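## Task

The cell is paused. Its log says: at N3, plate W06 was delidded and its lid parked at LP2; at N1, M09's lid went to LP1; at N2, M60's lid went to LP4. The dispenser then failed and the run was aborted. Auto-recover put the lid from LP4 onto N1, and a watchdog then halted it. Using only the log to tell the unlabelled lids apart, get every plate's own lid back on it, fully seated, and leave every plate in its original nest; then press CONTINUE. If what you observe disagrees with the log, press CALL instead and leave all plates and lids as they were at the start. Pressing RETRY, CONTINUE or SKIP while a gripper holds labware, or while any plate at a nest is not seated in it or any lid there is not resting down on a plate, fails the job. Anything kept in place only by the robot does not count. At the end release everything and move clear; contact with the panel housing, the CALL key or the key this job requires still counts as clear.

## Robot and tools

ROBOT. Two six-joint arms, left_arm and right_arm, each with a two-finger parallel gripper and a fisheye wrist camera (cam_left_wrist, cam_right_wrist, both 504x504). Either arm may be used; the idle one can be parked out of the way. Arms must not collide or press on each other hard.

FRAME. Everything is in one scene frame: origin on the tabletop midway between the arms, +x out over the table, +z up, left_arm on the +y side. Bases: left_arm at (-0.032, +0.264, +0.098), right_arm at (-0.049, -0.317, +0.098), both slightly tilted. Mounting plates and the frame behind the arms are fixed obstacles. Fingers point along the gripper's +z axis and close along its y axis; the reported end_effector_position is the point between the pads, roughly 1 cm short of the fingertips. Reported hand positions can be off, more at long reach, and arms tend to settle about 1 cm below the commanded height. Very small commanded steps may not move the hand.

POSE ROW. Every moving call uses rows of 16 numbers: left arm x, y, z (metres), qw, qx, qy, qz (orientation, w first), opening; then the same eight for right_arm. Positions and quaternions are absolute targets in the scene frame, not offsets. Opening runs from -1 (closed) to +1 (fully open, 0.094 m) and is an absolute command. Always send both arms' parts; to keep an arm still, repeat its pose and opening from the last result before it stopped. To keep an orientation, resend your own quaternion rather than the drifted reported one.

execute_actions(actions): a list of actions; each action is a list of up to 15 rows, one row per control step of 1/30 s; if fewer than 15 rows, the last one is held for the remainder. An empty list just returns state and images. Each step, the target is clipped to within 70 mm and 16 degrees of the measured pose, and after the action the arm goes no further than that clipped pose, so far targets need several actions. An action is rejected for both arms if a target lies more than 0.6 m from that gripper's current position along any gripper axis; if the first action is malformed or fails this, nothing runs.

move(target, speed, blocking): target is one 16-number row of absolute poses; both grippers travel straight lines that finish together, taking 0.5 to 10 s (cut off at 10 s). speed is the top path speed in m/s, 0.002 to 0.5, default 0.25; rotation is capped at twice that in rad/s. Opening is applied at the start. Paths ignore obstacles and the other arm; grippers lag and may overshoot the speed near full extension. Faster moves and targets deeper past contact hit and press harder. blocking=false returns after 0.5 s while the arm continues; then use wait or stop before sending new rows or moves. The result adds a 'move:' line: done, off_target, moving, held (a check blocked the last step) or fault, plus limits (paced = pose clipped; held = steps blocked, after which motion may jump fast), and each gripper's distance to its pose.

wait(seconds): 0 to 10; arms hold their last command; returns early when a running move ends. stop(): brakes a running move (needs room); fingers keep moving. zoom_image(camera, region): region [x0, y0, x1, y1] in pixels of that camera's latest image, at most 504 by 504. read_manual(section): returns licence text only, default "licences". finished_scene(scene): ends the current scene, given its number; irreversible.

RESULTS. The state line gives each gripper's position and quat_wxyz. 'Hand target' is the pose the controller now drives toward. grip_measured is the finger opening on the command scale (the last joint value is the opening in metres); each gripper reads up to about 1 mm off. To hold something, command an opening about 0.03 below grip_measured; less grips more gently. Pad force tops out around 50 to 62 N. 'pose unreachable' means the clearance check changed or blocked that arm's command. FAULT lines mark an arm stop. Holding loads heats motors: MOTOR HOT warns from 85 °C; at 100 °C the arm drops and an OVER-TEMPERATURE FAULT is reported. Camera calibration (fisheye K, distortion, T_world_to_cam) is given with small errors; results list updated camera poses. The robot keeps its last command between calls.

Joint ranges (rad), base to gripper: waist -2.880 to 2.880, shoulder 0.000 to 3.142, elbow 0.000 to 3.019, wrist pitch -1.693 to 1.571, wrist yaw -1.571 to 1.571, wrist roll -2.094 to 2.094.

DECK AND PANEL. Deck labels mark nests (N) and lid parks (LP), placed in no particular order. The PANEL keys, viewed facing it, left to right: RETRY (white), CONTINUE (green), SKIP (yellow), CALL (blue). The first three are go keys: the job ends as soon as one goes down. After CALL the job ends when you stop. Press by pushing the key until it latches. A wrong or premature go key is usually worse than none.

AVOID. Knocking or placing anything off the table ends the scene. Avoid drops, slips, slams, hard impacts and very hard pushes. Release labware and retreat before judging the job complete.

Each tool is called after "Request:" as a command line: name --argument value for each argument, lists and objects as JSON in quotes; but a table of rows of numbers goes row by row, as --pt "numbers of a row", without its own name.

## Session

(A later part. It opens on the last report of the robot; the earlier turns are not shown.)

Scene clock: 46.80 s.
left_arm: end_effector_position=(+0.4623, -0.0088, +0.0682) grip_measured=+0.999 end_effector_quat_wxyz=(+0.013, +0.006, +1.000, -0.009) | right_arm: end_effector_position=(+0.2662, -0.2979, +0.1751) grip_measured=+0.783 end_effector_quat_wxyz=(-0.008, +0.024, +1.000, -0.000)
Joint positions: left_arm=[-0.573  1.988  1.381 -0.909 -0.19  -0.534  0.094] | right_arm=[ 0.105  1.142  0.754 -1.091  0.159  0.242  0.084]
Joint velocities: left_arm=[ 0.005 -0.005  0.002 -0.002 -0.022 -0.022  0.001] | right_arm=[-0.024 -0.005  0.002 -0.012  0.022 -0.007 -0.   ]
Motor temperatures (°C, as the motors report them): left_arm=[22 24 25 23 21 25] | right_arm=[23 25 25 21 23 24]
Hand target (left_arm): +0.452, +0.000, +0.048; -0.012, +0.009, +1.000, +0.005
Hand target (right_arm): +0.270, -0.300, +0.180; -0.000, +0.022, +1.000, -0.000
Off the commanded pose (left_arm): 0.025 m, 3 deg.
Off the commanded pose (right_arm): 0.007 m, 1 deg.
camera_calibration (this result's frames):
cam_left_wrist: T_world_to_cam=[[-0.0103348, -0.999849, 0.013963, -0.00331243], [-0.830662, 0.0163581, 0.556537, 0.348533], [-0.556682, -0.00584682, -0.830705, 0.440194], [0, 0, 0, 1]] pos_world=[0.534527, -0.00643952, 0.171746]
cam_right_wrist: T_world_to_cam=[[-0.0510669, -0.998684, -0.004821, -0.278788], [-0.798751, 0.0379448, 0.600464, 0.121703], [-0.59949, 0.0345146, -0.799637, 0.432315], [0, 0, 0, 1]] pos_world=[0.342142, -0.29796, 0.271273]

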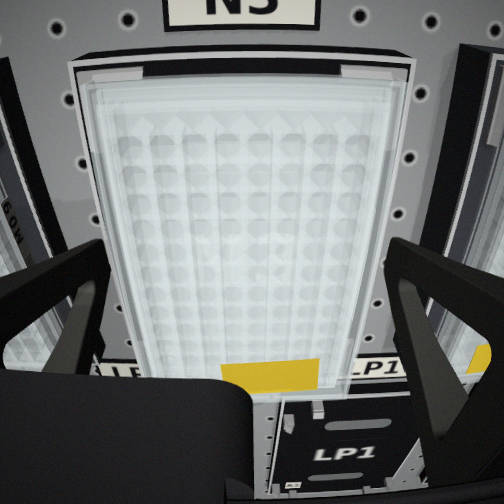

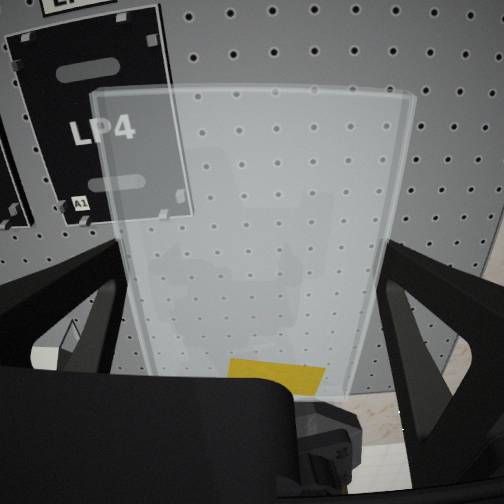

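Request:
execute_actions --actions '[[[0.452,0,0.047,-0.012,0.009,1,0.005,0.71,0.27,-0.3,0.18,0,0.022,1,0,0.71]],[[0.452,0,0.054,-0.012,0.009,1,0.005,0.71,0.27,-0.3,0.18,0,0.022,1,0,0.71]],[[0.452,0,0.056,-0.012,0.009,1,0.005,0.71,0.27,-0.3,0.18,0,0.022,1,0,0.71]],[[0.452,0,0.056,-0.012,0.009,1,0.005,1,0.27,-0.3,0.18,0,0.022,1,0,0.71]]]'

Scene clock: 48.90 s.
left_arm: end_effector_position=(+0.4589, -0.0067, +0.0681) grip_measured=+0.999 end_effector_quat_wxyz=(+0.006, +0.008, +1.000, -0.005) | right_arm: end_effector_position=(+0.2662, -0.2979, +0.1751) grip_measured=+0.783 end_effector_quat_wxyz=(-0.008, +0.024, +1.000, -0.000)
Joint positions: left_arm=[-0.573  1.988  1.381 -0.926 -0.19  -0.534  0.094] | right_arm=[ 0.105  1.142  0.754 -1.091  0.159  0.242  0.084]
Joint velocities: left_arm=[-0.015  0.005  0.017 -0.007 -0.007  0.066  0.   ] | right_arm=[-0.015  0.005  0.002 -0.002 -0.095  0.007 -0.001]
Motor temperatures (°C, as the motors report them): left_arm=[22 25 25 23 21 25] | right_arm=[23 25 25 21 23 24]
Hand target (left_arm): +0.452, +0.000, +0.056; -0.012, +0.009, +1.000, +0.005
Hand target (right_arm): +0.270, -0.300, +0.180; -0.000, +0.022, +1.000, -0.000
Off the commanded pose (left_arm): 0.015 m, 2 deg.
Off the commanded pose (right_arm): 0.007 m, 1 deg.
camera_calibration (this result's frames):
cam_left_wrist: T_world_to_cam=[[-0.0134194, -0.999895, 0.0054818, 0.000769318], [-0.822727, 0.014157, 0.56826, 0.341207], [-0.568278, 0.00311565, -0.822831, 0.443041], [0, 0, 0, 1]] pos_world=[0.532501, -0.0054416, 0.17065]
cam_right_wrist: T_world_to_cam=[[-0.0510669, -0.998684, -0.004821, -0.278788], [-0.798751, 0.0379448, 0.600464, 0.121703], [-0.59949, 0.0345146, -0.799637, 0.432315], [0, 0, 0, 1]] pos_world=[0.342142, -0.29796, 0.271273]

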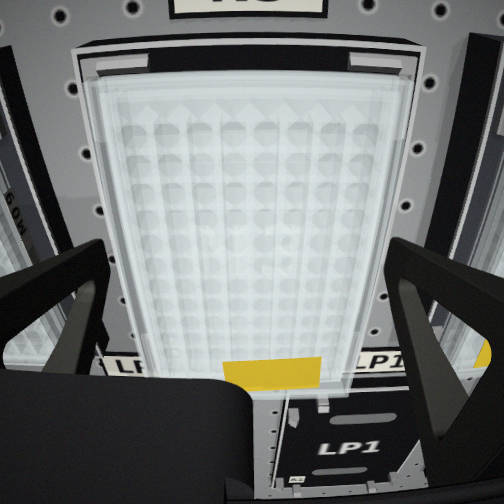

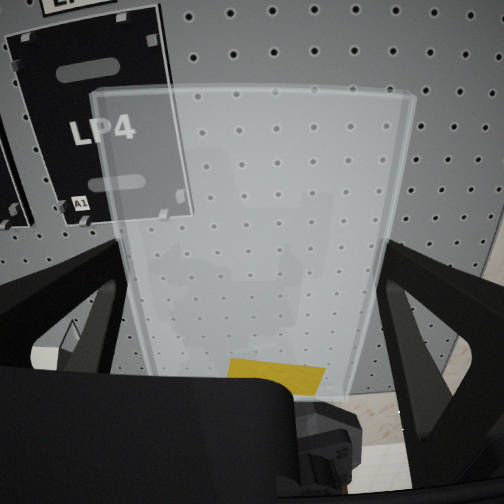

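Aligned; lift then press.

Request:
execute_actions --actions '[[[0.464,-0.012,0.073,0.008,0.009,1,-0.009,1,0.27,-0.3,0.18,0,0.022,1,0,0.71]],[[0.472,-0.018,0.093,0.022,0.009,1,-0.018,1,0.27,-0.3,0.18,0,0.022,1,0,0.71]],[[0.472,-0.018,0.11,0.022,0.009,1,-0.018,1,0.27,-0.3,0.18,0,0.022,1,0,0.71]],[[0.472,-0.018,0.13,0.022,0.009,1,-0.018,1,0.27,-0.3,0.18,0,0.022,1,0,0.71]]]'

Request:
move --target '[0.435,0.002,0.035,-0.01,0.009,1,0.006,0.2,0.27,-0.3,0.18,0,0.022,1,0,0.71]' --speed 0.06

Request:
move --target '[0.445,0,0.15,0,0,1,0,0.2,0.27,-0.3,0.18,0,0.022,1,0,0.71]' --speed 0.12

Request:
move --target '[0.3,0.3,0.14,0.58,0.3,0.72,-0.24,1,0.35,-0.15,0.16,0,-0.02,1,0,0.71]'

Request:
move --target '[0.3,0.3,0.14,0.58,0.3,0.72,-0.24,1,0.468,0.124,0.13,0,-0.025,1,0,0.71]' --speed 0.2

Request:
move --target '[0.3,0.3,0.14,0.58,0.3,0.72,-0.24,1,0.464,0.122,0.045,0,-0.025,1,0,0.71]' --speed 0.07

Scene clock: 51.23 s.
left_arm: end_effector_position=(+0.4548, -0.0044, +0.1021) grip_measured=+0.999 end_effector_quat_wxyz=(-0.000, +0.013, +1.000, -0.003) | right_arm: end_effector_position=(+0.2662, -0.2979, +0.1751) grip_measured=+0.783 end_effector_quat_wxyz=(-0.008, +0.024, +1.000, -0.000)
Joint positions: left_arm=[-0.584  1.936  1.4   -1.011 -0.188 -0.538  0.094] | right_arm=[ 0.105  1.142  0.754 -1.091  0.159  0.242  0.084]
Joint velocities: left_arm=[-0.034 -0.005 -0.012  0.027 -0.051  0.007  0.   ] | right_arm=[ 0.015 -0.005 -0.012 -0.007  0.037 -0.037 -0.   ]
Motor temperatures (°C, as the motors report them): left_arm=[22 25 26 23 21 25] | right_arm=[23 25 25 21 23 24]
Hand target (left_arm): +0.470, -0.017, +0.131; +0.022, +0.009, +1.000, -0.019
Hand target (right_arm): +0.270, -0.300, +0.180; -0.000, +0.022, +1.000, -0.000
Off the commanded pose (left_arm): 0.035 m, 3 deg.
Off the commanded pose (right_arm): 0.007 m, 1 deg.
camera_calibration (this result's frames):
cam_left_wrist: T_world_to_cam=[[-0.0239757, -0.999711, 0.00150059, 0.00800365], [-0.815913, 0.020435, 0.577814, 0.314439], [-0.577678, 0.0126291, -0.816167, 0.472358], [0, 0, 0, 1]] pos_world=[0.529617, -0.00438969, 0.203824]
cam_right_wrist: T_world_to_cam=[[-0.0510669, -0.998684, -0.004821, -0.278788], [-0.798751, 0.0379448, 0.600464, 0.121703], [-0.59949, 0.0345146, -0.799637, 0.432315], [0, 0, 0, 1]] pos_world=[0.342142, -0.29796, 0.271273]

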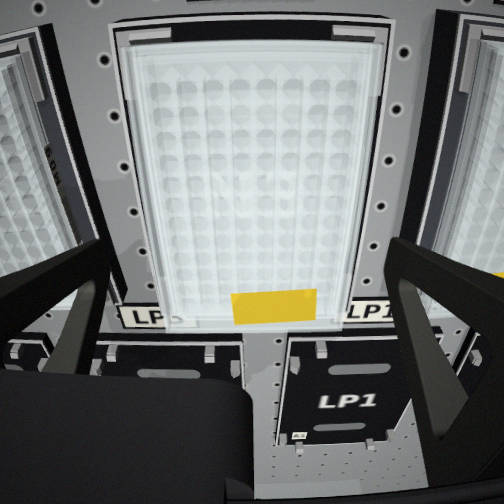

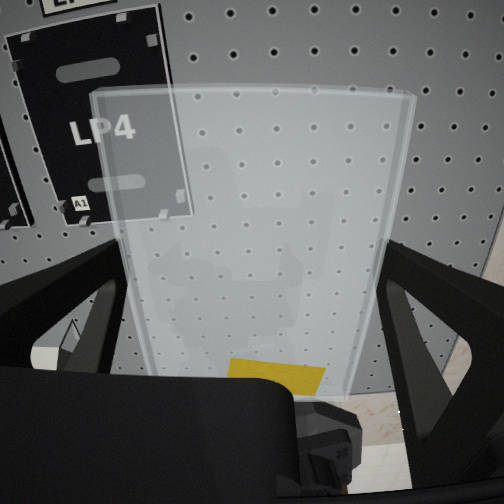

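Scene clock: 52.63 s.
left_arm: end_effector_position=(+0.4457, -0.0054, +0.0706) grip_measured=+0.202 end_effector_quat_wxyz=(+0.009, +0.011, +1.000, -0.007) | right_arm: end_effector_position=(+0.2662, -0.2979, +0.1751) grip_measured=+0.783 end_effector_quat_wxyz=(-0.008, +0.024, +1.000, -0.000)
Joint positions: left_arm=[-0.584  1.958  1.334 -0.904 -0.191 -0.538  0.056] | right_arm=[ 0.105  1.142  0.754 -1.091  0.159  0.242  0.084]
Joint velocities: left_arm=[ 0.005  0.015 -0.012  0.002 -0.051 -0.007  0.   ] | right_arm=[-0.015  0.015 -0.012  0.002 -0.066 -0.037 -0.001]
Motor temperatures (°C, as the motors report them): left_arm=[22 25 26 23 21 25] | right_arm=[23 25 25 21 23 24]
Hand target (left_arm): +0.435, +0.002, +0.036; -0.010, +0.009, +1.000, +0.006
Hand target (right_arm): +0.270, -0.300, +0.180; -0.000, +0.022, +1.000, -0.000
Off the commanded pose (left_arm): 0.038 m, 3 deg.
Off the commanded pose (right_arm): 0.007 m, 1 deg.
move: off_target (left_arm)
camera_calibration (this result's frames):
cam_left_wrist: T_world_to_cam=[[-0.020228, -0.999753, 0.00925719, 0.00458974], [-0.826188, 0.0219291, 0.562968, 0.330919], [-0.563032, 0.00373956, -0.826427, 0.435552], [0, 0, 0, 1]] pos_world=[0.518724, -0.00429692, 0.173612]
cam_right_wrist: T_world_to_cam=[[-0.0510669, -0.998684, -0.004821, -0.278788], [-0.798751, 0.0379448, 0.600464, 0.121703], [-0.59949, 0.0345146, -0.799637, 0.432315], [0, 0, 0, 1]] pos_world=[0.342142, -0.29796, 0.271273]

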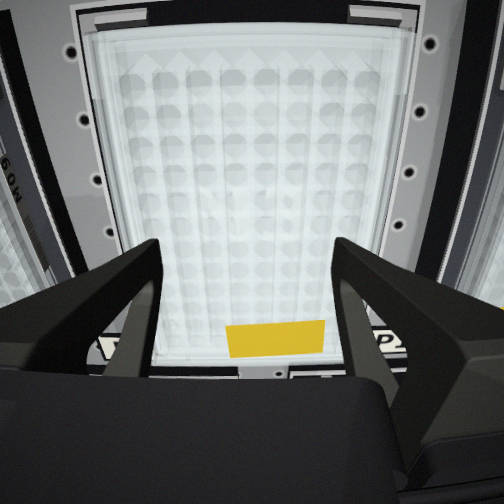

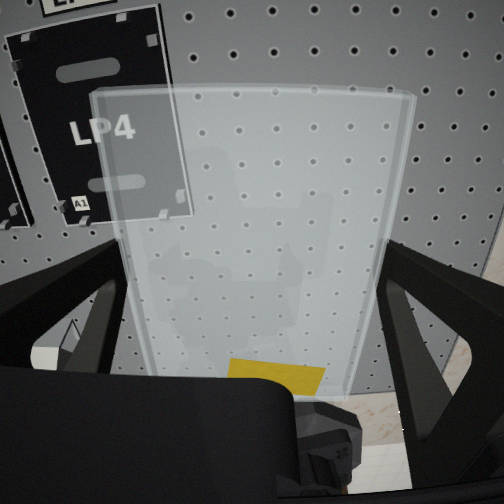

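Scene clock: 53.73 s.
left_arm: end_effector_position=(+0.4293, +0.0127, +0.1258) grip_measured=+0.202 end_effector_quat_wxyz=(-0.021, +0.004, +1.000, +0.012) | right_arm: end_effector_position=(+0.2662, -0.2979, +0.1751) grip_measured=+0.783 end_effector_quat_wxyz=(-0.008, +0.024, +1.000, -0.000)
Joint positions: left_arm=[-0.592  1.865  1.356 -1.092 -0.191 -0.574  0.056] | right_arm=[ 0.105  1.142  0.754 -1.091  0.159  0.242  0.084]
Joint velocities: left_arm=[-0.005  0.005  0.007  0.002 -0.007  0.037 -0.   ] | right_arm=[-0.024 -0.015 -0.012 -0.007 -0.022  0.007 -0.001]
Motor temperatures (°C, as the motors report them): left_arm=[22 25 26 23 21 25] | right_arm=[23 25 25 21 23 24]
Hand target (left_arm): +0.443, +0.001, +0.150; +0.000, +0.000, +1.000, -0.001
Hand target (right_arm): +0.270, -0.300, +0.180; -0.000, +0.022, +1.000, -0.000
Off the commanded pose (left_arm): 0.032 m, 3 deg.
Off the commanded pose (right_arm): 0.007 m, 1 deg.
move: off_target (left_arm)
camera_calibration (this result's frames):
cam_left_wrist: T_world_to_cam=[[-0.00631375, -0.999595, -0.0277314, 0.0205719], [-0.791888, -0.0119364, 0.610549, 0.265591], [-0.610633, 0.025815, -0.791492, 0.487539], [0, 0, 0, 1]] pos_world=[0.508155, 0.011148, 0.224297]
cam_right_wrist: T_world_to_cam=[[-0.0510669, -0.998684, -0.004821, -0.278788], [-0.798751, 0.0379448, 0.600464, 0.121703], [-0.59949, 0.0345146, -0.799637, 0.432315], [0, 0, 0, 1]] pos_world=[0.342142, -0.29796, 0.271273]

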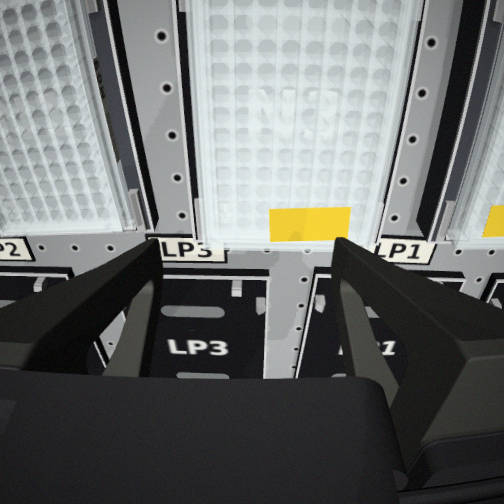

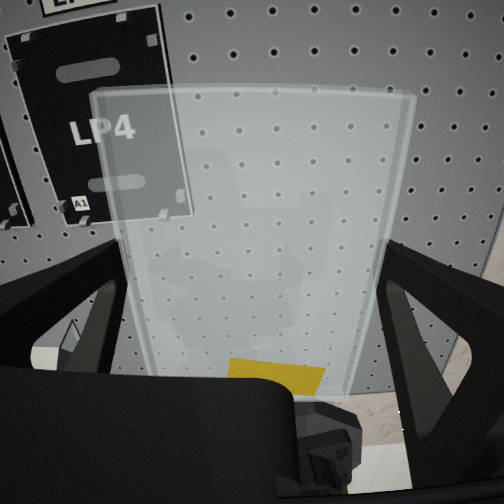

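Scene clock: 57.57 s.
left_arm: end_effector_position=(+0.2957, +0.2958, +0.1334) grip_measured=+0.999 end_effector_quat_wxyz=(+0.570, +0.298, +0.724, -0.249) | right_arm: end_effector_position=(+0.3317, -0.1639, +0.1526) grip_measured=+0.783 end_effector_quat_wxyz=(-0.014, -0.023, +1.000, -0.008)
Joint positions: left_arm=[0.586 1.373 0.294 0.199 1.245 1.03  0.094] | right_arm=[ 0.401  1.503  0.996 -1.039  0.189  0.45   0.084]
Joint velocities: left_arm=[ 0.005 -0.005 -0.022 -0.017 -0.051  0.007  0.   ] | right_arm=[ 0.015 -0.005  0.002  0.002  0.051 -0.007  0.   ]
Motor temperatures (°C, as the motors report them): left_arm=[22 25 25 23 21 25] | right_arm=[23 25 26 21 23 24]
Hand target (left_arm): +0.304, +0.304, +0.135; +0.573, +0.301, +0.722, -0.243
Hand target (right_arm): +0.349, -0.150, +0.159; +0.002, -0.020, +1.000, -0.002
Off the commanded pose (left_arm): 0.009 m, 2 deg.
Off the commanded pose (right_arm): 0.024 m, 2 deg.
move: off_target (right_arm)
camera_calibration (this result's frames):
cam_left_wrist: T_world_to_cam=[[-0.711886, -0.701915, 0.0231025, 0.416766], [-0.535983, 0.521752, -0.663699, 0.0949906], [0.453807, -0.484861, -0.747643, 0.235174], [0, 0, 0, 1]] pos_world=[0.24088, 0.356999, 0.229243]
cam_right_wrist: T_world_to_cam=[[0.0433216, -0.999008, 0.0102981, -0.175433], [-0.792602, -0.0280921, 0.609092, 0.168226], [-0.608198, -0.0345491, -0.793033, 0.439508], [0, 0, 0, 1]] pos_world=[0.408244, -0.155349, 0.247886]

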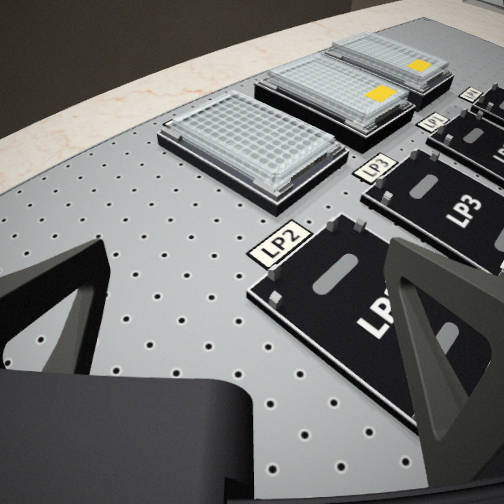

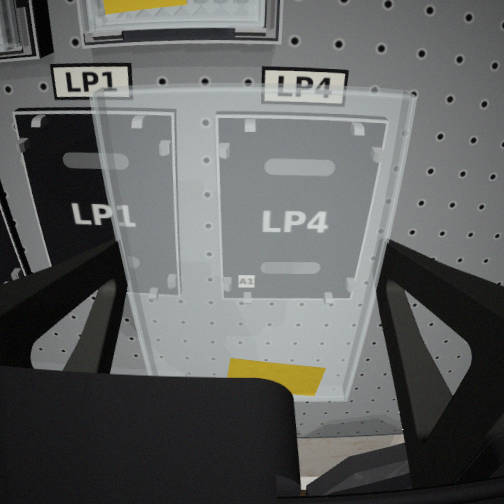

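Scene clock: 59.63 s.
left_arm: end_effector_position=(+0.2972, +0.2967, +0.1349) grip_measured=+0.999 end_effector_quat_wxyz=(+0.572, +0.296, +0.723, -0.249) | right_arm: end_effector_position=(+0.4597, +0.1096, +0.1262) grip_measured=+0.783 end_effector_quat_wxyz=(-0.005, -0.029, +1.000, -0.005)
Joint positions: left_arm=[0.586 1.373 0.294 0.217 1.248 1.013 0.094] | right_arm=[ 0.665  2.203  1.899 -1.276  0.196  0.704  0.084]
Joint velocities: left_arm=[-0.015 -0.005 -0.002  0.007  0.037 -0.007 -0.   ] | right_arm=[-0.034  0.005  0.002 -0.002  0.007  0.022 -0.001]
Motor temperatures (°C, as the motors report them): left_arm=[22 25 25 23 21 25] | right_arm=[23 25 26 21 23 24]
Hand target (left_arm): +0.300, +0.300, +0.140; +0.579, +0.300, +0.719, -0.240
Hand target (right_arm): +0.467, +0.123, +0.128; +0.002, -0.025, +1.000, -0.001
Off the commanded pose (left_arm): 0.007 m, 1 deg.
Off the commanded pose (right_arm): 0.017 m, 1 deg.
move: off_target (right_arm)
camera_calibration (this result's frames):
cam_left_wrist: T_world_to_cam=[[-0.709771, -0.704071, 0.0225676, 0.418459], [-0.534837, 0.517764, -0.667735, 0.0976874], [0.458448, -0.486009, -0.744057, 0.234576], [0, 0, 0, 1]] pos_world=[0.241716, 0.358052, 0.230324]
cam_right_wrist: T_world_to_cam=[[0.0551271, -0.998468, 0.00476847, 0.0878049], [-0.80259, -0.0414704, 0.595087, 0.30131], [-0.593978, -0.0366326, -0.803647, 0.50093], [0, 0, 0, 1]] pos_world=[0.534529, 0.118516, 0.222847]

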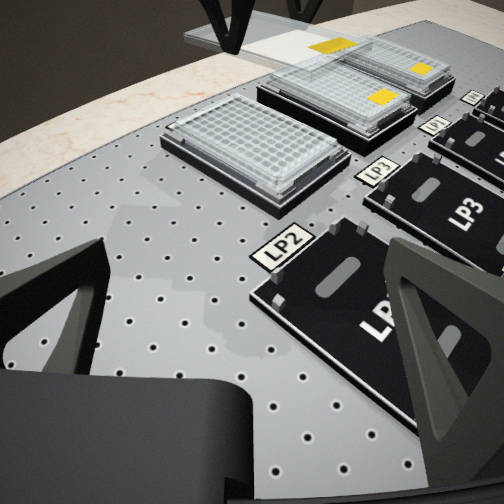

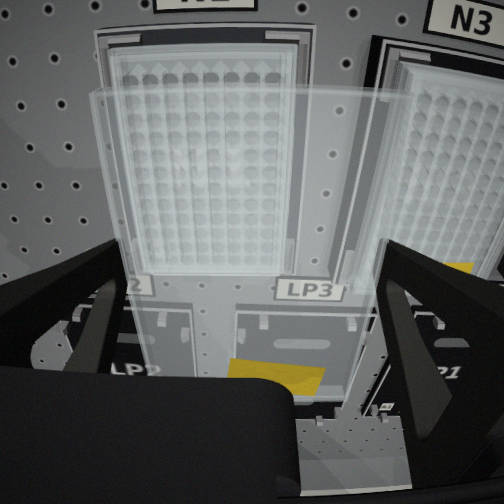

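Scene clock: 61.20 s.
left_arm: end_effector_position=(+0.2972, +0.2967, +0.1349) grip_measured=+0.999 end_effector_quat_wxyz=(+0.572, +0.296, +0.723, -0.249) | right_arm: end_effector_position=(+0.4619, +0.1275, +0.0679) grip_measured=+0.783 end_effector_quat_wxyz=(+0.010, -0.025, +1.000, +0.008)
Joint positions: left_arm=[0.586 1.373 0.294 0.217 1.248 1.013 0.094] | right_arm=[ 0.665  2.277  1.866 -1.13   0.196  0.704  0.084]
Joint velocities: left_arm=[-0.005 -0.005  0.002  0.002 -0.066 -0.022 -0.001] | right_arm=[-0.015  0.005  0.002 -0.002  0.007  0.022 -0.   ]
Motor temperatures (°C, as the motors report them): left_arm=[22 24 25 23 21 25] | right_arm=[23 26 26 21 23 24]
Hand target (left_arm): +0.300, +0.300, +0.140; +0.579, +0.300, +0.719, -0.240
Hand target (right_arm): +0.463, +0.121, +0.045; +0.000, -0.025, +1.000, +0.000
Off the commanded pose (left_arm): 0.007 m, 1 deg.
Off the commanded pose (right_arm): 0.024 m, 1 deg.
move: off_target (right_arm)
camera_calibration (this result's frames):
cam_left_wrist: T_world_to_cam=[[-0.709771, -0.704071, 0.0225676, 0.418459], [-0.534837, 0.517764, -0.667735, 0.0976874], [0.458448, -0.486009, -0.744057, 0.234576], [0, 0, 0, 1]] pos_world=[0.241716, 0.358052, 0.230324]
cam_right_wrist: T_world_to_cam=[[0.0476266, -0.998649, -0.0207834, 0.111049], [-0.819567, -0.0509633, 0.570712, 0.349193], [-0.571, -0.0101477, -0.820887, 0.443219], [0, 0, 0, 1]] pos_world=[0.533977, 0.133193, 0.166852]

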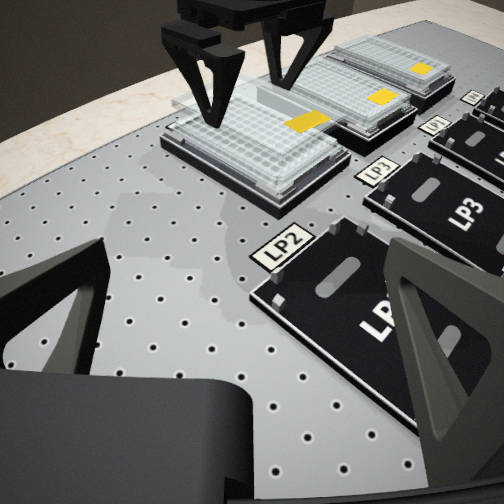

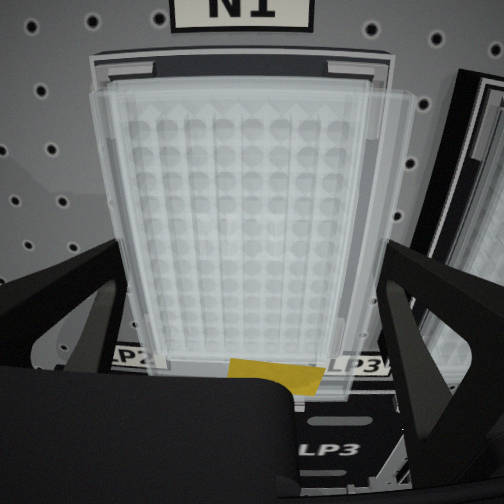

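Request:
move --target '[0.460,0.127,0.032,0,-0.018,1,0,0.71,0,0,0,0,0,0,0,0]' --speed -1

Request:
move --target '[0.3,0.3,0.14,0.58,0.3,0.72,-0.24,1,0.460,0.127,0.032,0,-0.018,1,0,0.71]' --speed 0.06

speed must be a number from 0.002 to 0.5 (m/s); nothing of the call was run and nothing moved

Scene clock: 62.40 s.
left_arm: end_effector_position=(+0.2972, +0.2967, +0.1349) grip_measured=+0.999 end_effector_quat_wxyz=(+0.572, +0.296, +0.723, -0.249) | right_arm: end_effector_position=(+0.4623, +0.1308, +0.0570) grip_measured=+0.783 end_effector_quat_wxyz=(+0.011, -0.024, +1.000, +0.009)
Joint positions: left_arm=[0.586 1.373 0.294 0.217 1.248 1.013 0.094] | right_arm=[ 0.665  2.294  1.866 -1.108  0.196  0.704  0.084]
Joint velocities: left_arm=[ 0.015 -0.015 -0.002 -0.022  0.037 -0.037  0.   ] | right_arm=[ 0.015  0.005 -0.007  0.002  0.037  0.022 -0.   ]
Motor temperatures (°C, as the motors report them): left_arm=[22 24 25 23 21 25] | right_arm=[23 26 26 21 23 24]
Hand target (left_arm): +0.300, +0.300, +0.140; +0.579, +0.300, +0.719, -0.240
Hand target (right_arm): +0.459, +0.126, +0.032; -0.000, -0.018, +1.000, +0.000
Off the commanded pose (left_arm): 0.007 m, 1 deg.
Off the commanded pose (right_arm): 0.025 m, 2 deg.
move: off_target (right_arm)
camera_calibration (this result's frames):
cam_left_wrist: T_world_to_cam=[[-0.709771, -0.704071, 0.0225676, 0.418459], [-0.534837, 0.517764, -0.667735, 0.0976874], [0.458448, -0.486009, -0.744057, 0.234576], [0, 0, 0, 1]] pos_world=[0.241716, 0.358052, 0.230324]
cam_right_wrist: T_world_to_cam=[[0.0468158, -0.998622, -0.023717, 0.114636], [-0.821468, -0.0519977, 0.567879, 0.357049], [-0.56833, -0.00710299, -0.82277, 0.432983], [0, 0, 0, 1]] pos_world=[0.534014, 0.136119, 0.156204]

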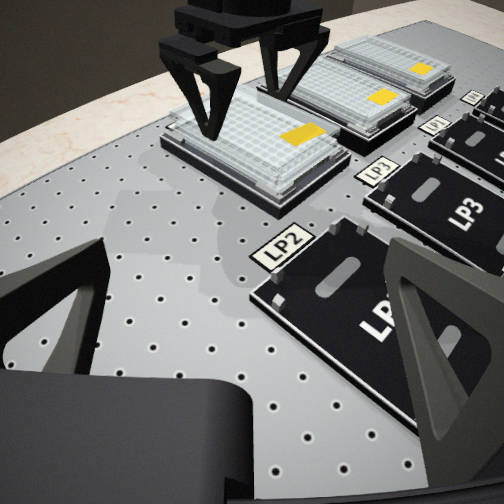

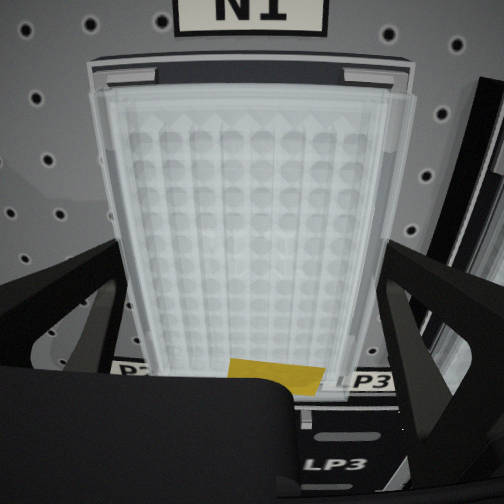

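Request:
execute_actions --actions '[[[0.459,0.127,0.025,-0.007,-0.015,1,-0.005,0.71,0,0]]]'

Request:
execute_actions --actions '[[[0.3,0.3,0.14,0.58,0.3,0.72,-0.24,1,0.459,0.127,0.025,-0.008,-0.015,1,-0.006,0.71]],[[0.3,0.3,0.14,0.58,0.3,0.72,-0.24,1,0.459,0.127,0.022,-0.011,-0.015,1,-0.008,0.71]]]'


Scene clock: 63.50 s.
left_arm: end_effector_position=(+0.2972, +0.2967, +0.1349) grip_measured=+0.999 end_effector_quat_wxyz=(+0.572, +0.296, +0.723, -0.249) | right_arm: end_effector_position=(+0.4592, +0.1307, +0.0489) grip_measured=+0.783 end_effector_quat_wxyz=(+0.006, -0.023, +1.000, +0.006)
Joint positions: left_arm=[0.586 1.373 0.294 0.217 1.248 1.013 0.094] | right_arm=[ 0.665  2.307  1.866 -1.109  0.193  0.71   0.084]
Joint velocities: left_arm=[-0.005 -0.015 -0.012 -0.007  0.022 -0.022 -0.001] | right_arm=[ 0.005 -0.005  0.002  0.012 -0.066  0.007 -0.   ]
Motor temperatures (°C, as the motors report them): left_arm=[22 24 25 23 21 25] | right_arm=[23 26 26 21 23 24]
Hand target (left_arm): +0.300, +0.300, +0.140; +0.579, +0.300, +0.719, -0.240
Hand target (right_arm): +0.458, +0.126, +0.023; -0.011, -0.015, +1.000, -0.008
Off the commanded pose (left_arm): 0.007 m, 1 deg.
Off the commanded pose (right_arm): 0.027 m, 3 deg.
camera_calibration (this result's frames):
cam_left_wrist: T_world_to_cam=[[-0.709771, -0.704071, 0.0225676, 0.418459], [-0.534837, 0.517764, -0.667735, 0.0976874], [0.458448, -0.486009, -0.744057, 0.234576], [0, 0, 0, 1]] pos_world=[0.241716, 0.358052, 0.230324]
cam_right_wrist: T_world_to_cam=[[0.0435052, -0.998904, -0.0172641, 0.115724], [-0.815077, -0.0454811, 0.577564, 0.35484], [-0.577716, -0.0110554, -0.816163, 0.429062], [0, 0, 0, 1]] pos_world=[0.532063, 0.136479, 0.147239]

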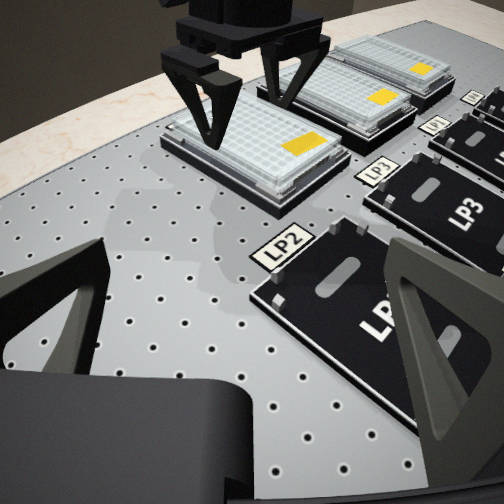

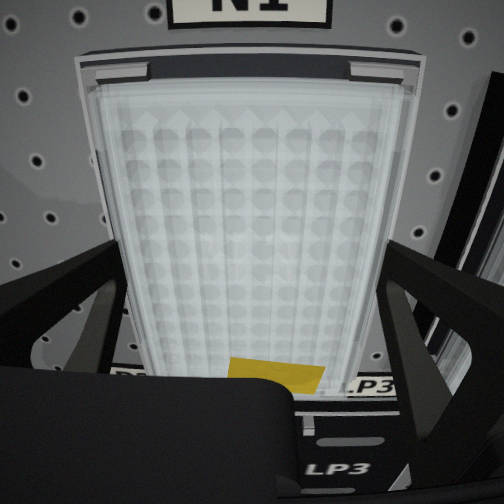

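Release, lift, press N1, then re-press N2.

Request:
execute_actions --actions '[[[0.3,0.3,0.14,0.58,0.3,0.72,-0.24,1,0.459,0.127,0.016,-0.011,-0.015,1,-0.008,0.71]],[[0.3,0.3,0.14,0.58,0.3,0.72,-0.24,1,0.459,0.127,0.024,-0.011,-0.015,1,-0.008,1]],[[0.3,0.3,0.14,0.58,0.3,0.72,-0.24,1,0.465,0.136,0.048,0.006,-0.02,1,0.007,1]],[[0.3,0.3,0.14,0.58,0.3,0.72,-0.24,1,0.472,0.146,0.073,0.024,-0.02,1,0.024,1]],[[0.3,0.3,0.14,0.58,0.3,0.72,-0.24,1,0.472,0.146,0.095,0.024,-0.02,1,0.024,1]],[[0.3,0.3,0.14,0.58,0.3,0.72,-0.24,1,0.472,0.146,0.115,0.024,-0.02,1,0.024,1]]]'

Request:
move --target '[0.3,0.3,0.14,0.58,0.3,0.72,-0.24,1,0.448,0.122,0.012,-0.01,-0.02,1,-0.008,0.2]' --speed 0.06

Request:
move --target '[0.3,0.3,0.14,0.58,0.3,0.72,-0.24,1,0.45,0.125,0.14,0,0,1,0,0.2]' --speed 0.12

Request:
move --target '[0.3,0.3,0.14,0.58,0.3,0.72,-0.24,1,0.45,-0.13,0.12,0,0,1,0,0.4]'

Request:
move --target '[0.3,0.3,0.14,0.58,0.3,0.72,-0.24,1,0.445,-0.132,0.025,-0.01,0,1,-0.004,0.4]' --speed 0.06

Request:
move --target '[0.3,0.3,0.14,0.58,0.3,0.72,-0.24,1,0.45,-0.13,0.14,0,0,1,0,0.4]' --speed 0.12

Request:
move --target '[0.3,0.3,0.14,0.58,0.3,0.72,-0.24,1,0.3,-0.22,0.13,0.58,-0.3,0.72,0.24,-1]'

Request:
zoom_image --camera "cam_right_wrist" --region '[60,50,430,280]'

Request:
zoom_image --camera "cam_left_wrist" --region '[150,20,470,230]'

Scene clock: 66.87 s.
left_arm: end_effector_position=(+0.2972, +0.2967, +0.1349) grip_measured=+0.999 end_effector_quat_wxyz=(+0.572, +0.296, +0.723, -0.249) | right_arm: end_effector_position=(+0.4599, +0.1288, +0.0796) grip_measured=+1.000 end_effector_quat_wxyz=(+0.000, -0.024, +1.000, +0.002)
Joint positions: left_arm=[0.586 1.373 0.294 0.217 1.248 1.013 0.094] | right_arm=[ 0.671  2.278  1.899 -1.186  0.192  0.716  0.094]
Joint velocities: left_arm=[-0.005 -0.005 -0.017 -0.007  0.007  0.022  0.001] | right_arm=[-0.005 -0.005 -0.002 -0.002 -0.081 -0.022  0.   ]
Motor temperatures (°C, as the motors report them): left_arm=[22 24 24 23 21 25] | right_arm=[23 26 26 21 23 24]
Hand target (left_arm): +0.300, +0.300, +0.140; +0.579, +0.300, +0.719, -0.240
Hand target (right_arm): +0.471, +0.145, +0.115; +0.024, -0.020, +0.999, +0.024
Off the commanded pose (left_arm): 0.007 m, 1 deg.
Off the commanded pose (right_arm): 0.041 m, 4 deg.
camera_calibration (this result's frames):
cam_left_wrist: T_world_to_cam=[[-0.709771, -0.704071, 0.0225676, 0.418459], [-0.534837, 0.517764, -0.667735, 0.0976874], [0.458448, -0.486009, -0.744057, 0.234576], [0, 0, 0, 1]] pos_world=[0.241716, 0.358052, 0.230324]
cam_right_wrist: T_world_to_cam=[[0.0461389, -0.998892, -0.00931475, 0.112479], [-0.808779, -0.0428272, 0.586552, 0.333714], [-0.5863, -0.0195292, -0.809858, 0.459026], [0, 0, 0, 1]] pos_world=[0.533838, 0.135611, 0.177053]

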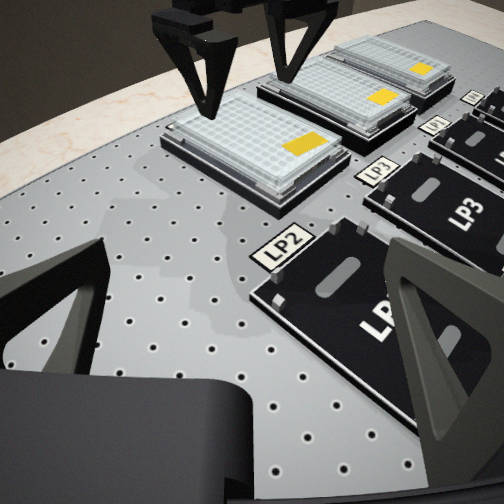

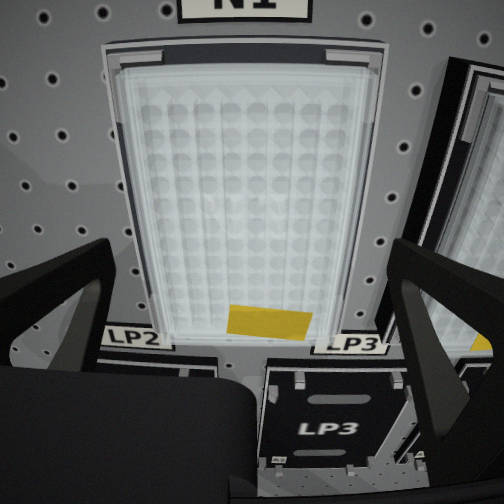

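Scene clock: 68.27 s.
left_arm: end_effector_position=(+0.2972, +0.2967, +0.1349) grip_measured=+0.999 end_effector_quat_wxyz=(+0.572, +0.296, +0.723, -0.249) | right_arm: end_effector_position=(+0.4549, +0.1303, +0.0553) grip_measured=+0.202 end_effector_quat_wxyz=(+0.010, -0.022, +1.000, +0.010)
Joint positions: left_arm=[0.586 1.373 0.294 0.217 1.248 1.013 0.094] | right_arm=[ 0.671  2.283  1.839 -1.094  0.193  0.716  0.056]
Joint velocities: left_arm=[-0.005 -0.005  0.012 -0.022  0.022  0.007  0.001] | right_arm=[-0.005 -0.015  0.007 -0.002 -0.007 -0.007 -0.001]
Motor temperatures (°C, as the motors report them): left_arm=[22 24 24 23 21 25] | right_arm=[23 26 26 21 23 24]
Hand target (left_arm): +0.300, +0.300, +0.140; +0.579, +0.300, +0.719, -0.240
Hand target (right_arm): +0.446, +0.120, +0.014; -0.010, -0.020, +1.000, -0.008
Off the commanded pose (left_arm): 0.007 m, 1 deg.
Off the commanded pose (right_arm): 0.045 m, 3 deg.
move: off_target (right_arm)
camera_calibration (this result's frames):
cam_left_wrist: T_world_to_cam=[[-0.709771, -0.704071, 0.0225676, 0.418459], [-0.534837, 0.517764, -0.667735, 0.0976874], [0.458448, -0.486009, -0.744057, 0.234576], [0, 0, 0, 1]] pos_world=[0.241716, 0.358052, 0.230324]
cam_right_wrist: T_world_to_cam=[[0.041512, -0.998825, -0.025009, 0.116955], [-0.819927, -0.0483593, 0.570422, 0.350597], [-0.570961, -0.00317382, -0.820971, 0.427997], [0, 0, 0, 1]] pos_world=[0.526978, 0.135131, 0.15431]

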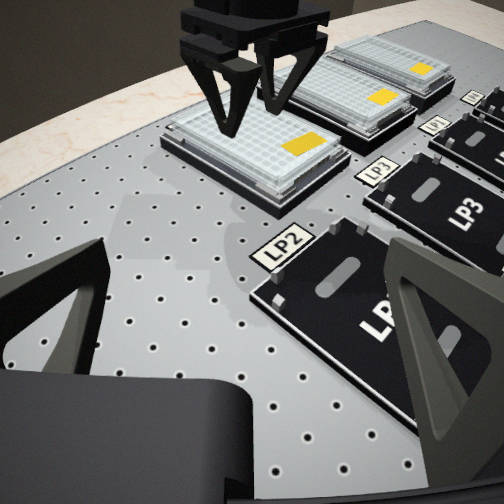

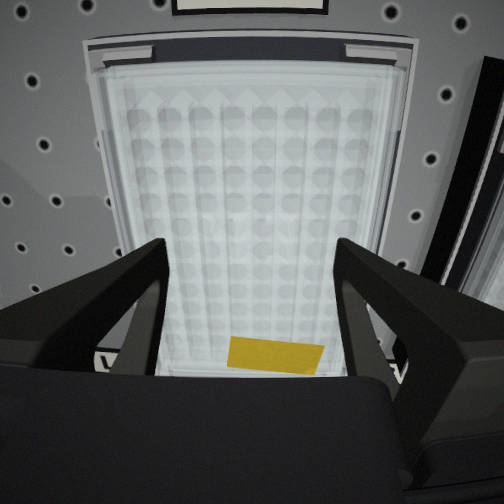

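Scene clock: 69.43 s.
left_arm: end_effector_position=(+0.2972, +0.2967, +0.1349) grip_measured=+0.999 end_effector_quat_wxyz=(+0.572, +0.296, +0.723, -0.249) | right_arm: end_effector_position=(+0.4409, +0.1106, +0.1131) grip_measured=+0.202 end_effector_quat_wxyz=(-0.019, -0.005, +1.000, -0.018)
Joint positions: left_arm=[0.586 1.373 0.294 0.217 1.248 1.013 0.094] | right_arm=[ 0.681  2.209  1.866 -1.28   0.193  0.776  0.056]
Joint velocities: left_arm=[-0.015  0.005 -0.002 -0.002 -0.022 -0.066  0.   ] | right_arm=[ 0.005 -0.005 -0.007 -0.017 -0.007 -0.022  0.001]
Motor temperatures (°C, as the motors report them): left_arm=[22 24 24 23 22 25] | right_arm=[23 27 26 21 23 24]
Hand target (left_arm): +0.300, +0.300, +0.140; +0.579, +0.300, +0.719, -0.240
Hand target (right_arm): +0.450, +0.124, +0.141; +0.000, -0.000, +1.000, +0.000
Off the commanded pose (left_arm): 0.007 m, 1 deg.
Off the commanded pose (right_arm): 0.032 m, 3 deg.
move: off_target (right_arm)
camera_calibration (this result's frames):
cam_left_wrist: T_world_to_cam=[[-0.709771, -0.704071, 0.0225676, 0.418459], [-0.534837, 0.517764, -0.667735, 0.0976874], [0.458448, -0.486009, -0.744057, 0.234576], [0, 0, 0, 1]] pos_world=[0.241716, 0.358052, 0.230324]
cam_right_wrist: T_world_to_cam=[[0.00777893, -0.99951, 0.0303283, 0.107948], [-0.786377, 0.0126203, 0.617617, 0.278359], [-0.617697, -0.0286539, -0.785894, 0.486817], [0, 0, 0, 1]] pos_world=[0.518761, 0.118331, 0.207394]

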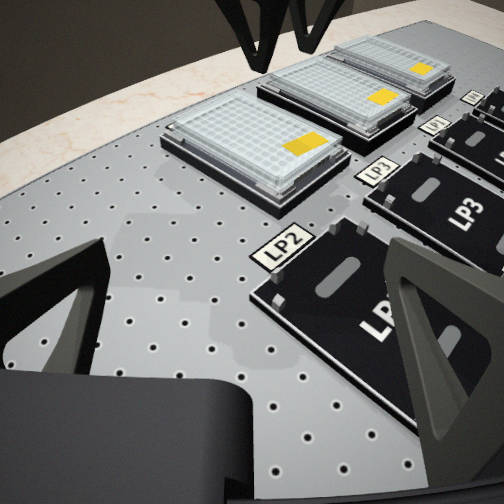

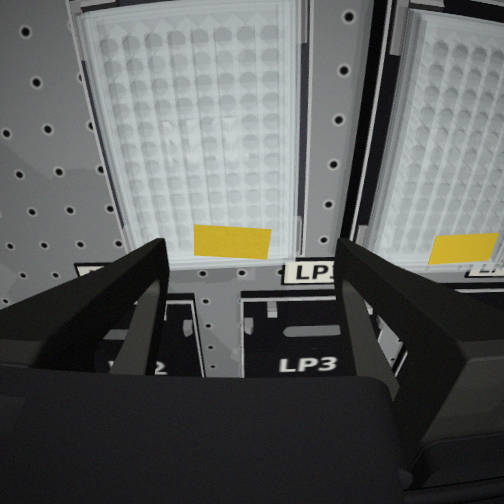

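Scene clock: 70.93 s.
left_arm: end_effector_position=(+0.2972, +0.2967, +0.1349) grip_measured=+0.999 end_effector_quat_wxyz=(+0.572, +0.296, +0.723, -0.249) | right_arm: end_effector_position=(+0.4475, -0.1310, +0.1112) grip_measured=+0.398 end_effector_quat_wxyz=(-0.014, +0.007, +1.000, -0.006)
Joint positions: left_arm=[0.586 1.373 0.294 0.217 1.248 1.013 0.094] | right_arm=[ 0.336  1.822  1.324 -1.036  0.181  0.443  0.066]
Joint velocities: left_arm=[-0.024  0.005  0.017 -0.002  0.007 -0.066 -0.001] | right_arm=[ 0.015  0.015 -0.002 -0.007  0.081 -0.051 -0.   ]
Motor temperatures (°C, as the motors report them): left_arm=[22 24 24 23 22 25] | right_arm=[23 27 26 21 23 24]
Hand target (left_arm): +0.300, +0.300, +0.140; +0.579, +0.300, +0.719, -0.240
Hand target (right_arm): +0.450, -0.130, +0.121; -0.002, +0.000, +1.000, +0.001
Off the commanded pose (left_arm): 0.007 m, 1 deg.
Off the commanded pose (right_arm): 0.009 m, 2 deg.
move: done
camera_calibration (this result's frames):
cam_left_wrist: T_world_to_cam=[[-0.709771, -0.704071, 0.0225676, 0.418459], [-0.534837, 0.517764, -0.667735, 0.0976874], [0.458448, -0.486009, -0.744057, 0.234576], [0, 0, 0, 1]] pos_world=[0.241716, 0.358052, 0.230324]
cam_right_wrist: T_world_to_cam=[[-0.015665, -0.999858, 0.00615934, -0.1204], [-0.792288, 0.0161703, 0.609933, 0.29172], [-0.609946, 0.00467464, -0.792429, 0.484047], [0, 0, 0, 1]] pos_world=[0.524483, -0.127363, 0.206385]

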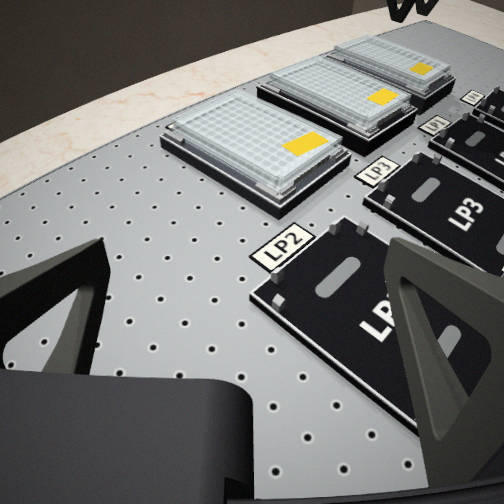

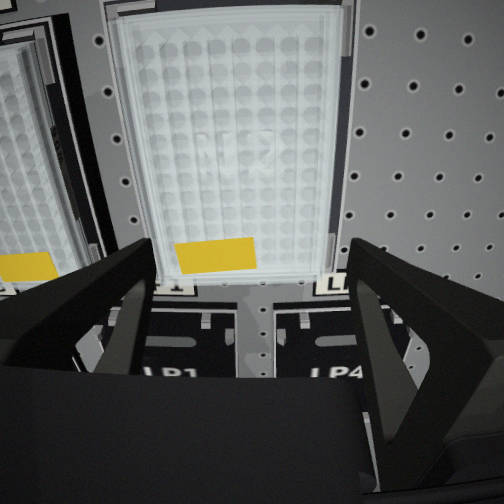

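Scene clock: 72.60 s.
left_arm: end_effector_position=(+0.2972, +0.2967, +0.1349) grip_measured=+0.999 end_effector_quat_wxyz=(+0.572, +0.296, +0.723, -0.249) | right_arm: end_effector_position=(+0.4489, -0.1246, +0.0615) grip_measured=+0.398 end_effector_quat_wxyz=(+0.007, +0.003, +1.000, +0.002)
Joint positions: left_arm=[0.586 1.373 0.294 0.217 1.248 1.013 0.094] | right_arm=[ 0.329  1.883  1.263 -0.867  0.183  0.421  0.066]
Joint velocities: left_arm=[-0.005 -0.015  0.002  0.002  0.022 -0.037 -0.002] | right_arm=[-0.024 -0.005  0.002 -0.012 -0.022 -0.081  0.001]
Motor temperatures (°C, as the motors report them): left_arm=[22 24 24 23 22 25] | right_arm=[23 27 26 21 23 24]
Hand target (left_arm): +0.300, +0.300, +0.140; +0.579, +0.300, +0.719, -0.240
Hand target (right_arm): +0.442, -0.133, +0.027; -0.011, +0.000, +1.000, -0.004
Off the commanded pose (left_arm): 0.007 m, 1 deg.
Off the commanded pose (right_arm): 0.037 m, 2 deg.
move: off_target (right_arm)
camera_calibration (this result's frames):
cam_left_wrist: T_world_to_cam=[[-0.709771, -0.704071, 0.0225676, 0.418459], [-0.534837, 0.517764, -0.667735, 0.0976874], [0.458448, -0.486009, -0.744057, 0.234576], [0, 0, 0, 1]] pos_world=[0.241716, 0.358052, 0.230324]
cam_right_wrist: T_world_to_cam=[[-0.00865889, -0.999905, -0.0107525, -0.115725], [-0.817228, 0.000879532, 0.576314, 0.334394], [-0.57625, 0.0137775, -0.817158, 0.433046], [0, 0, 0, 1]] pos_world=[0.521816, -0.121974, 0.159906]

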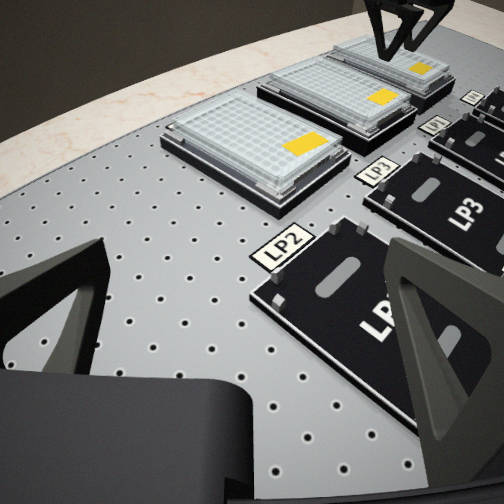

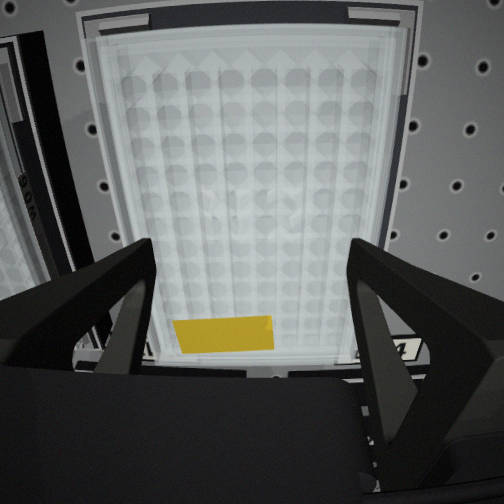

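Scene clock: 73.67 s.
left_arm: end_effector_position=(+0.2972, +0.2967, +0.1349) grip_measured=+0.999 end_effector_quat_wxyz=(+0.572, +0.296, +0.723, -0.249) | right_arm: end_effector_position=(+0.4359, -0.1412, +0.1196) grip_measured=+0.398 end_effector_quat_wxyz=(-0.021, -0.003, +1.000, -0.010)
Joint positions: left_arm=[0.586 1.373 0.294 0.217 1.248 1.013 0.094] | right_arm=[ 0.331  1.786  1.296 -1.059  0.183  0.422  0.066]
Joint velocities: left_arm=[ 0.005 -0.005 -0.017 -0.007  0.037 -0.022  0.001] | right_arm=[-0.015 -0.015  0.002 -0.002 -0.007 -0.022  0.001]
Motor temperatures (°C, as the motors report them): left_arm=[22 24 24 23 22 25] | right_arm=[23 27 26 21 23 24]
Hand target (left_arm): +0.300, +0.300, +0.140; +0.579, +0.300, +0.719, -0.240
Hand target (right_arm): +0.450, -0.130, +0.141; +0.000, -0.000, +1.000, +0.000
Off the commanded pose (left_arm): 0.007 m, 1 deg.
Off the commanded pose (right_arm): 0.027 m, 3 deg.
move: off_target (right_arm)
camera_calibration (this result's frames):
cam_left_wrist: T_world_to_cam=[[-0.709771, -0.704071, 0.0225676, 0.418459], [-0.534837, 0.517764, -0.667735, 0.0976874], [0.458448, -0.486009, -0.744057, 0.234576], [0, 0, 0, 1]] pos_world=[0.241716, 0.358052, 0.230324]
cam_right_wrist: T_world_to_cam=[[0.00342588, -0.99989, 0.0143984, -0.140114], [-0.784038, 0.00625152, 0.620682, 0.271323], [-0.620704, -0.0134153, -0.78393, 0.484877], [0, 0, 0, 1]] pos_world=[0.514172, -0.13529, 0.213721]

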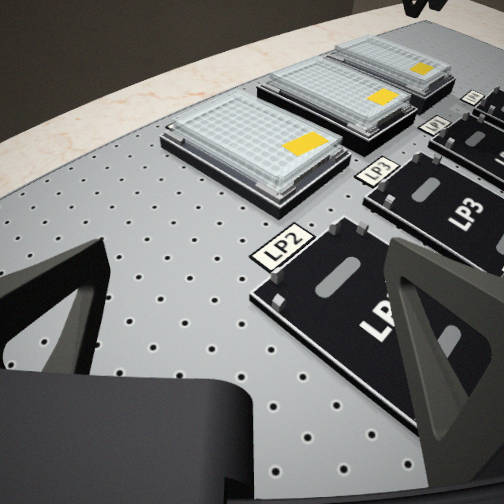

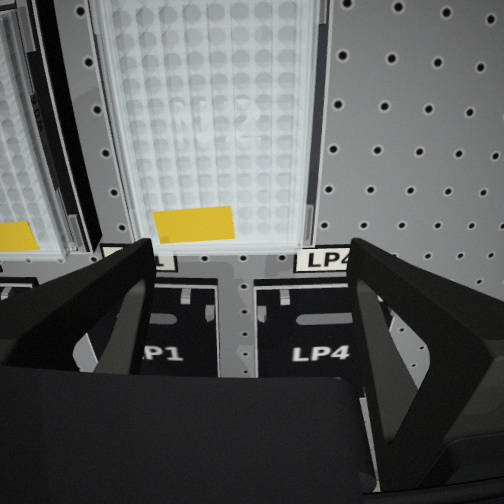

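Scene clock: 77.37 s.
left_arm: end_effector_position=(+0.2972, +0.2967, +0.1349) grip_measured=+0.999 end_effector_quat_wxyz=(+0.572, +0.296, +0.723, -0.249) | right_arm: end_effector_position=(+0.3044, -0.2161, +0.1325) grip_measured=-0.981 end_effector_quat_wxyz=(+0.583, -0.295, +0.718, +0.241)
Joint positions: left_arm=[0.586 1.373 0.294 0.217 1.248 1.013 0.094] | right_arm=[-0.117  1.641  0.161  1.205 -0.745 -0.385  0.001]
Joint velocities: left_arm=[-0.005  0.005  0.007  0.007  0.007 -0.007 -0.   ] | right_arm=[-0.005 -0.005 -0.012  0.007 -0.007 -0.051 -0.   ]
Motor temperatures (°C, as the motors report them): left_arm=[22 24 24 23 22 25] | right_arm=[23 26 26 21 23 24]
Hand target (left_arm): +0.300, +0.300, +0.140; +0.579, +0.300, +0.719, -0.240
Hand target (right_arm): +0.302, -0.219, +0.128; +0.581, -0.294, +0.721, +0.238
Off the commanded pose (left_arm): 0.007 m, 1 deg.
Off the commanded pose (right_arm): 0.006 m, 1 deg.
move: done
camera_calibration (this result's frames):
cam_left_wrist: T_world_to_cam=[[-0.709771, -0.704071, 0.0225676, 0.418459], [-0.534837, 0.517764, -0.667735, 0.0976874], [0.458448, -0.486009, -0.744057, 0.234576], [0, 0, 0, 1]] pos_world=[0.241716, 0.358052, 0.230324]
cam_right_wrist: T_world_to_cam=[[0.708175, -0.706007, -0.00651077, -0.362995], [-0.525798, -0.521213, -0.672215, 0.139411], [0.471195, 0.479469, -0.740327, 0.180685], [0, 0, 0, 1]] pos_world=[0.245228, -0.270247, 0.225117]

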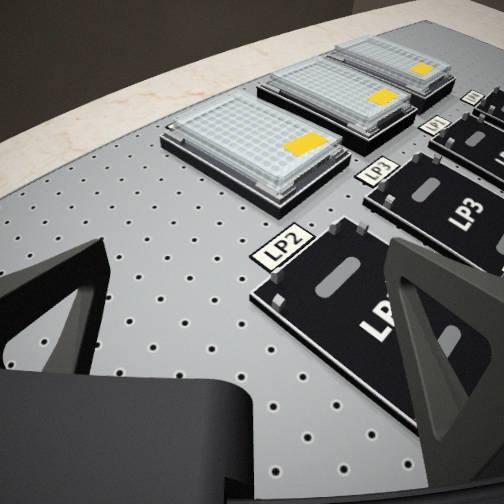

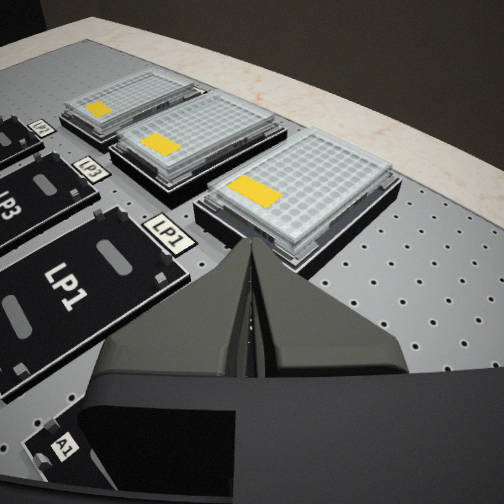

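Region (60, 50, 430, 280) of cam_right_wrist's 504x504 image, scaled by 1.362, with more detail than that image has; it fills the top 313 rows of this view, and the rest is white.

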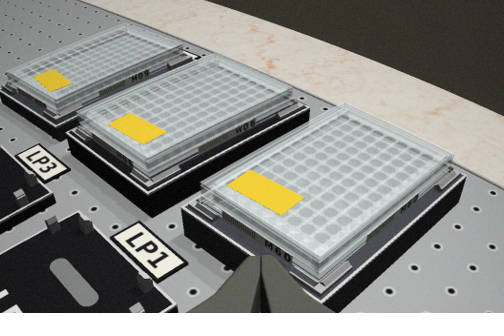

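Region (150, 20, 470, 230) of cam_left_wrist's 504x504 image, scaled by 1.575, with more detail than that image has; it fills the top 331 rows of this view, and the rest is white.

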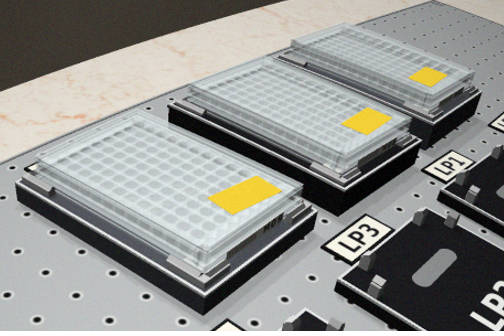

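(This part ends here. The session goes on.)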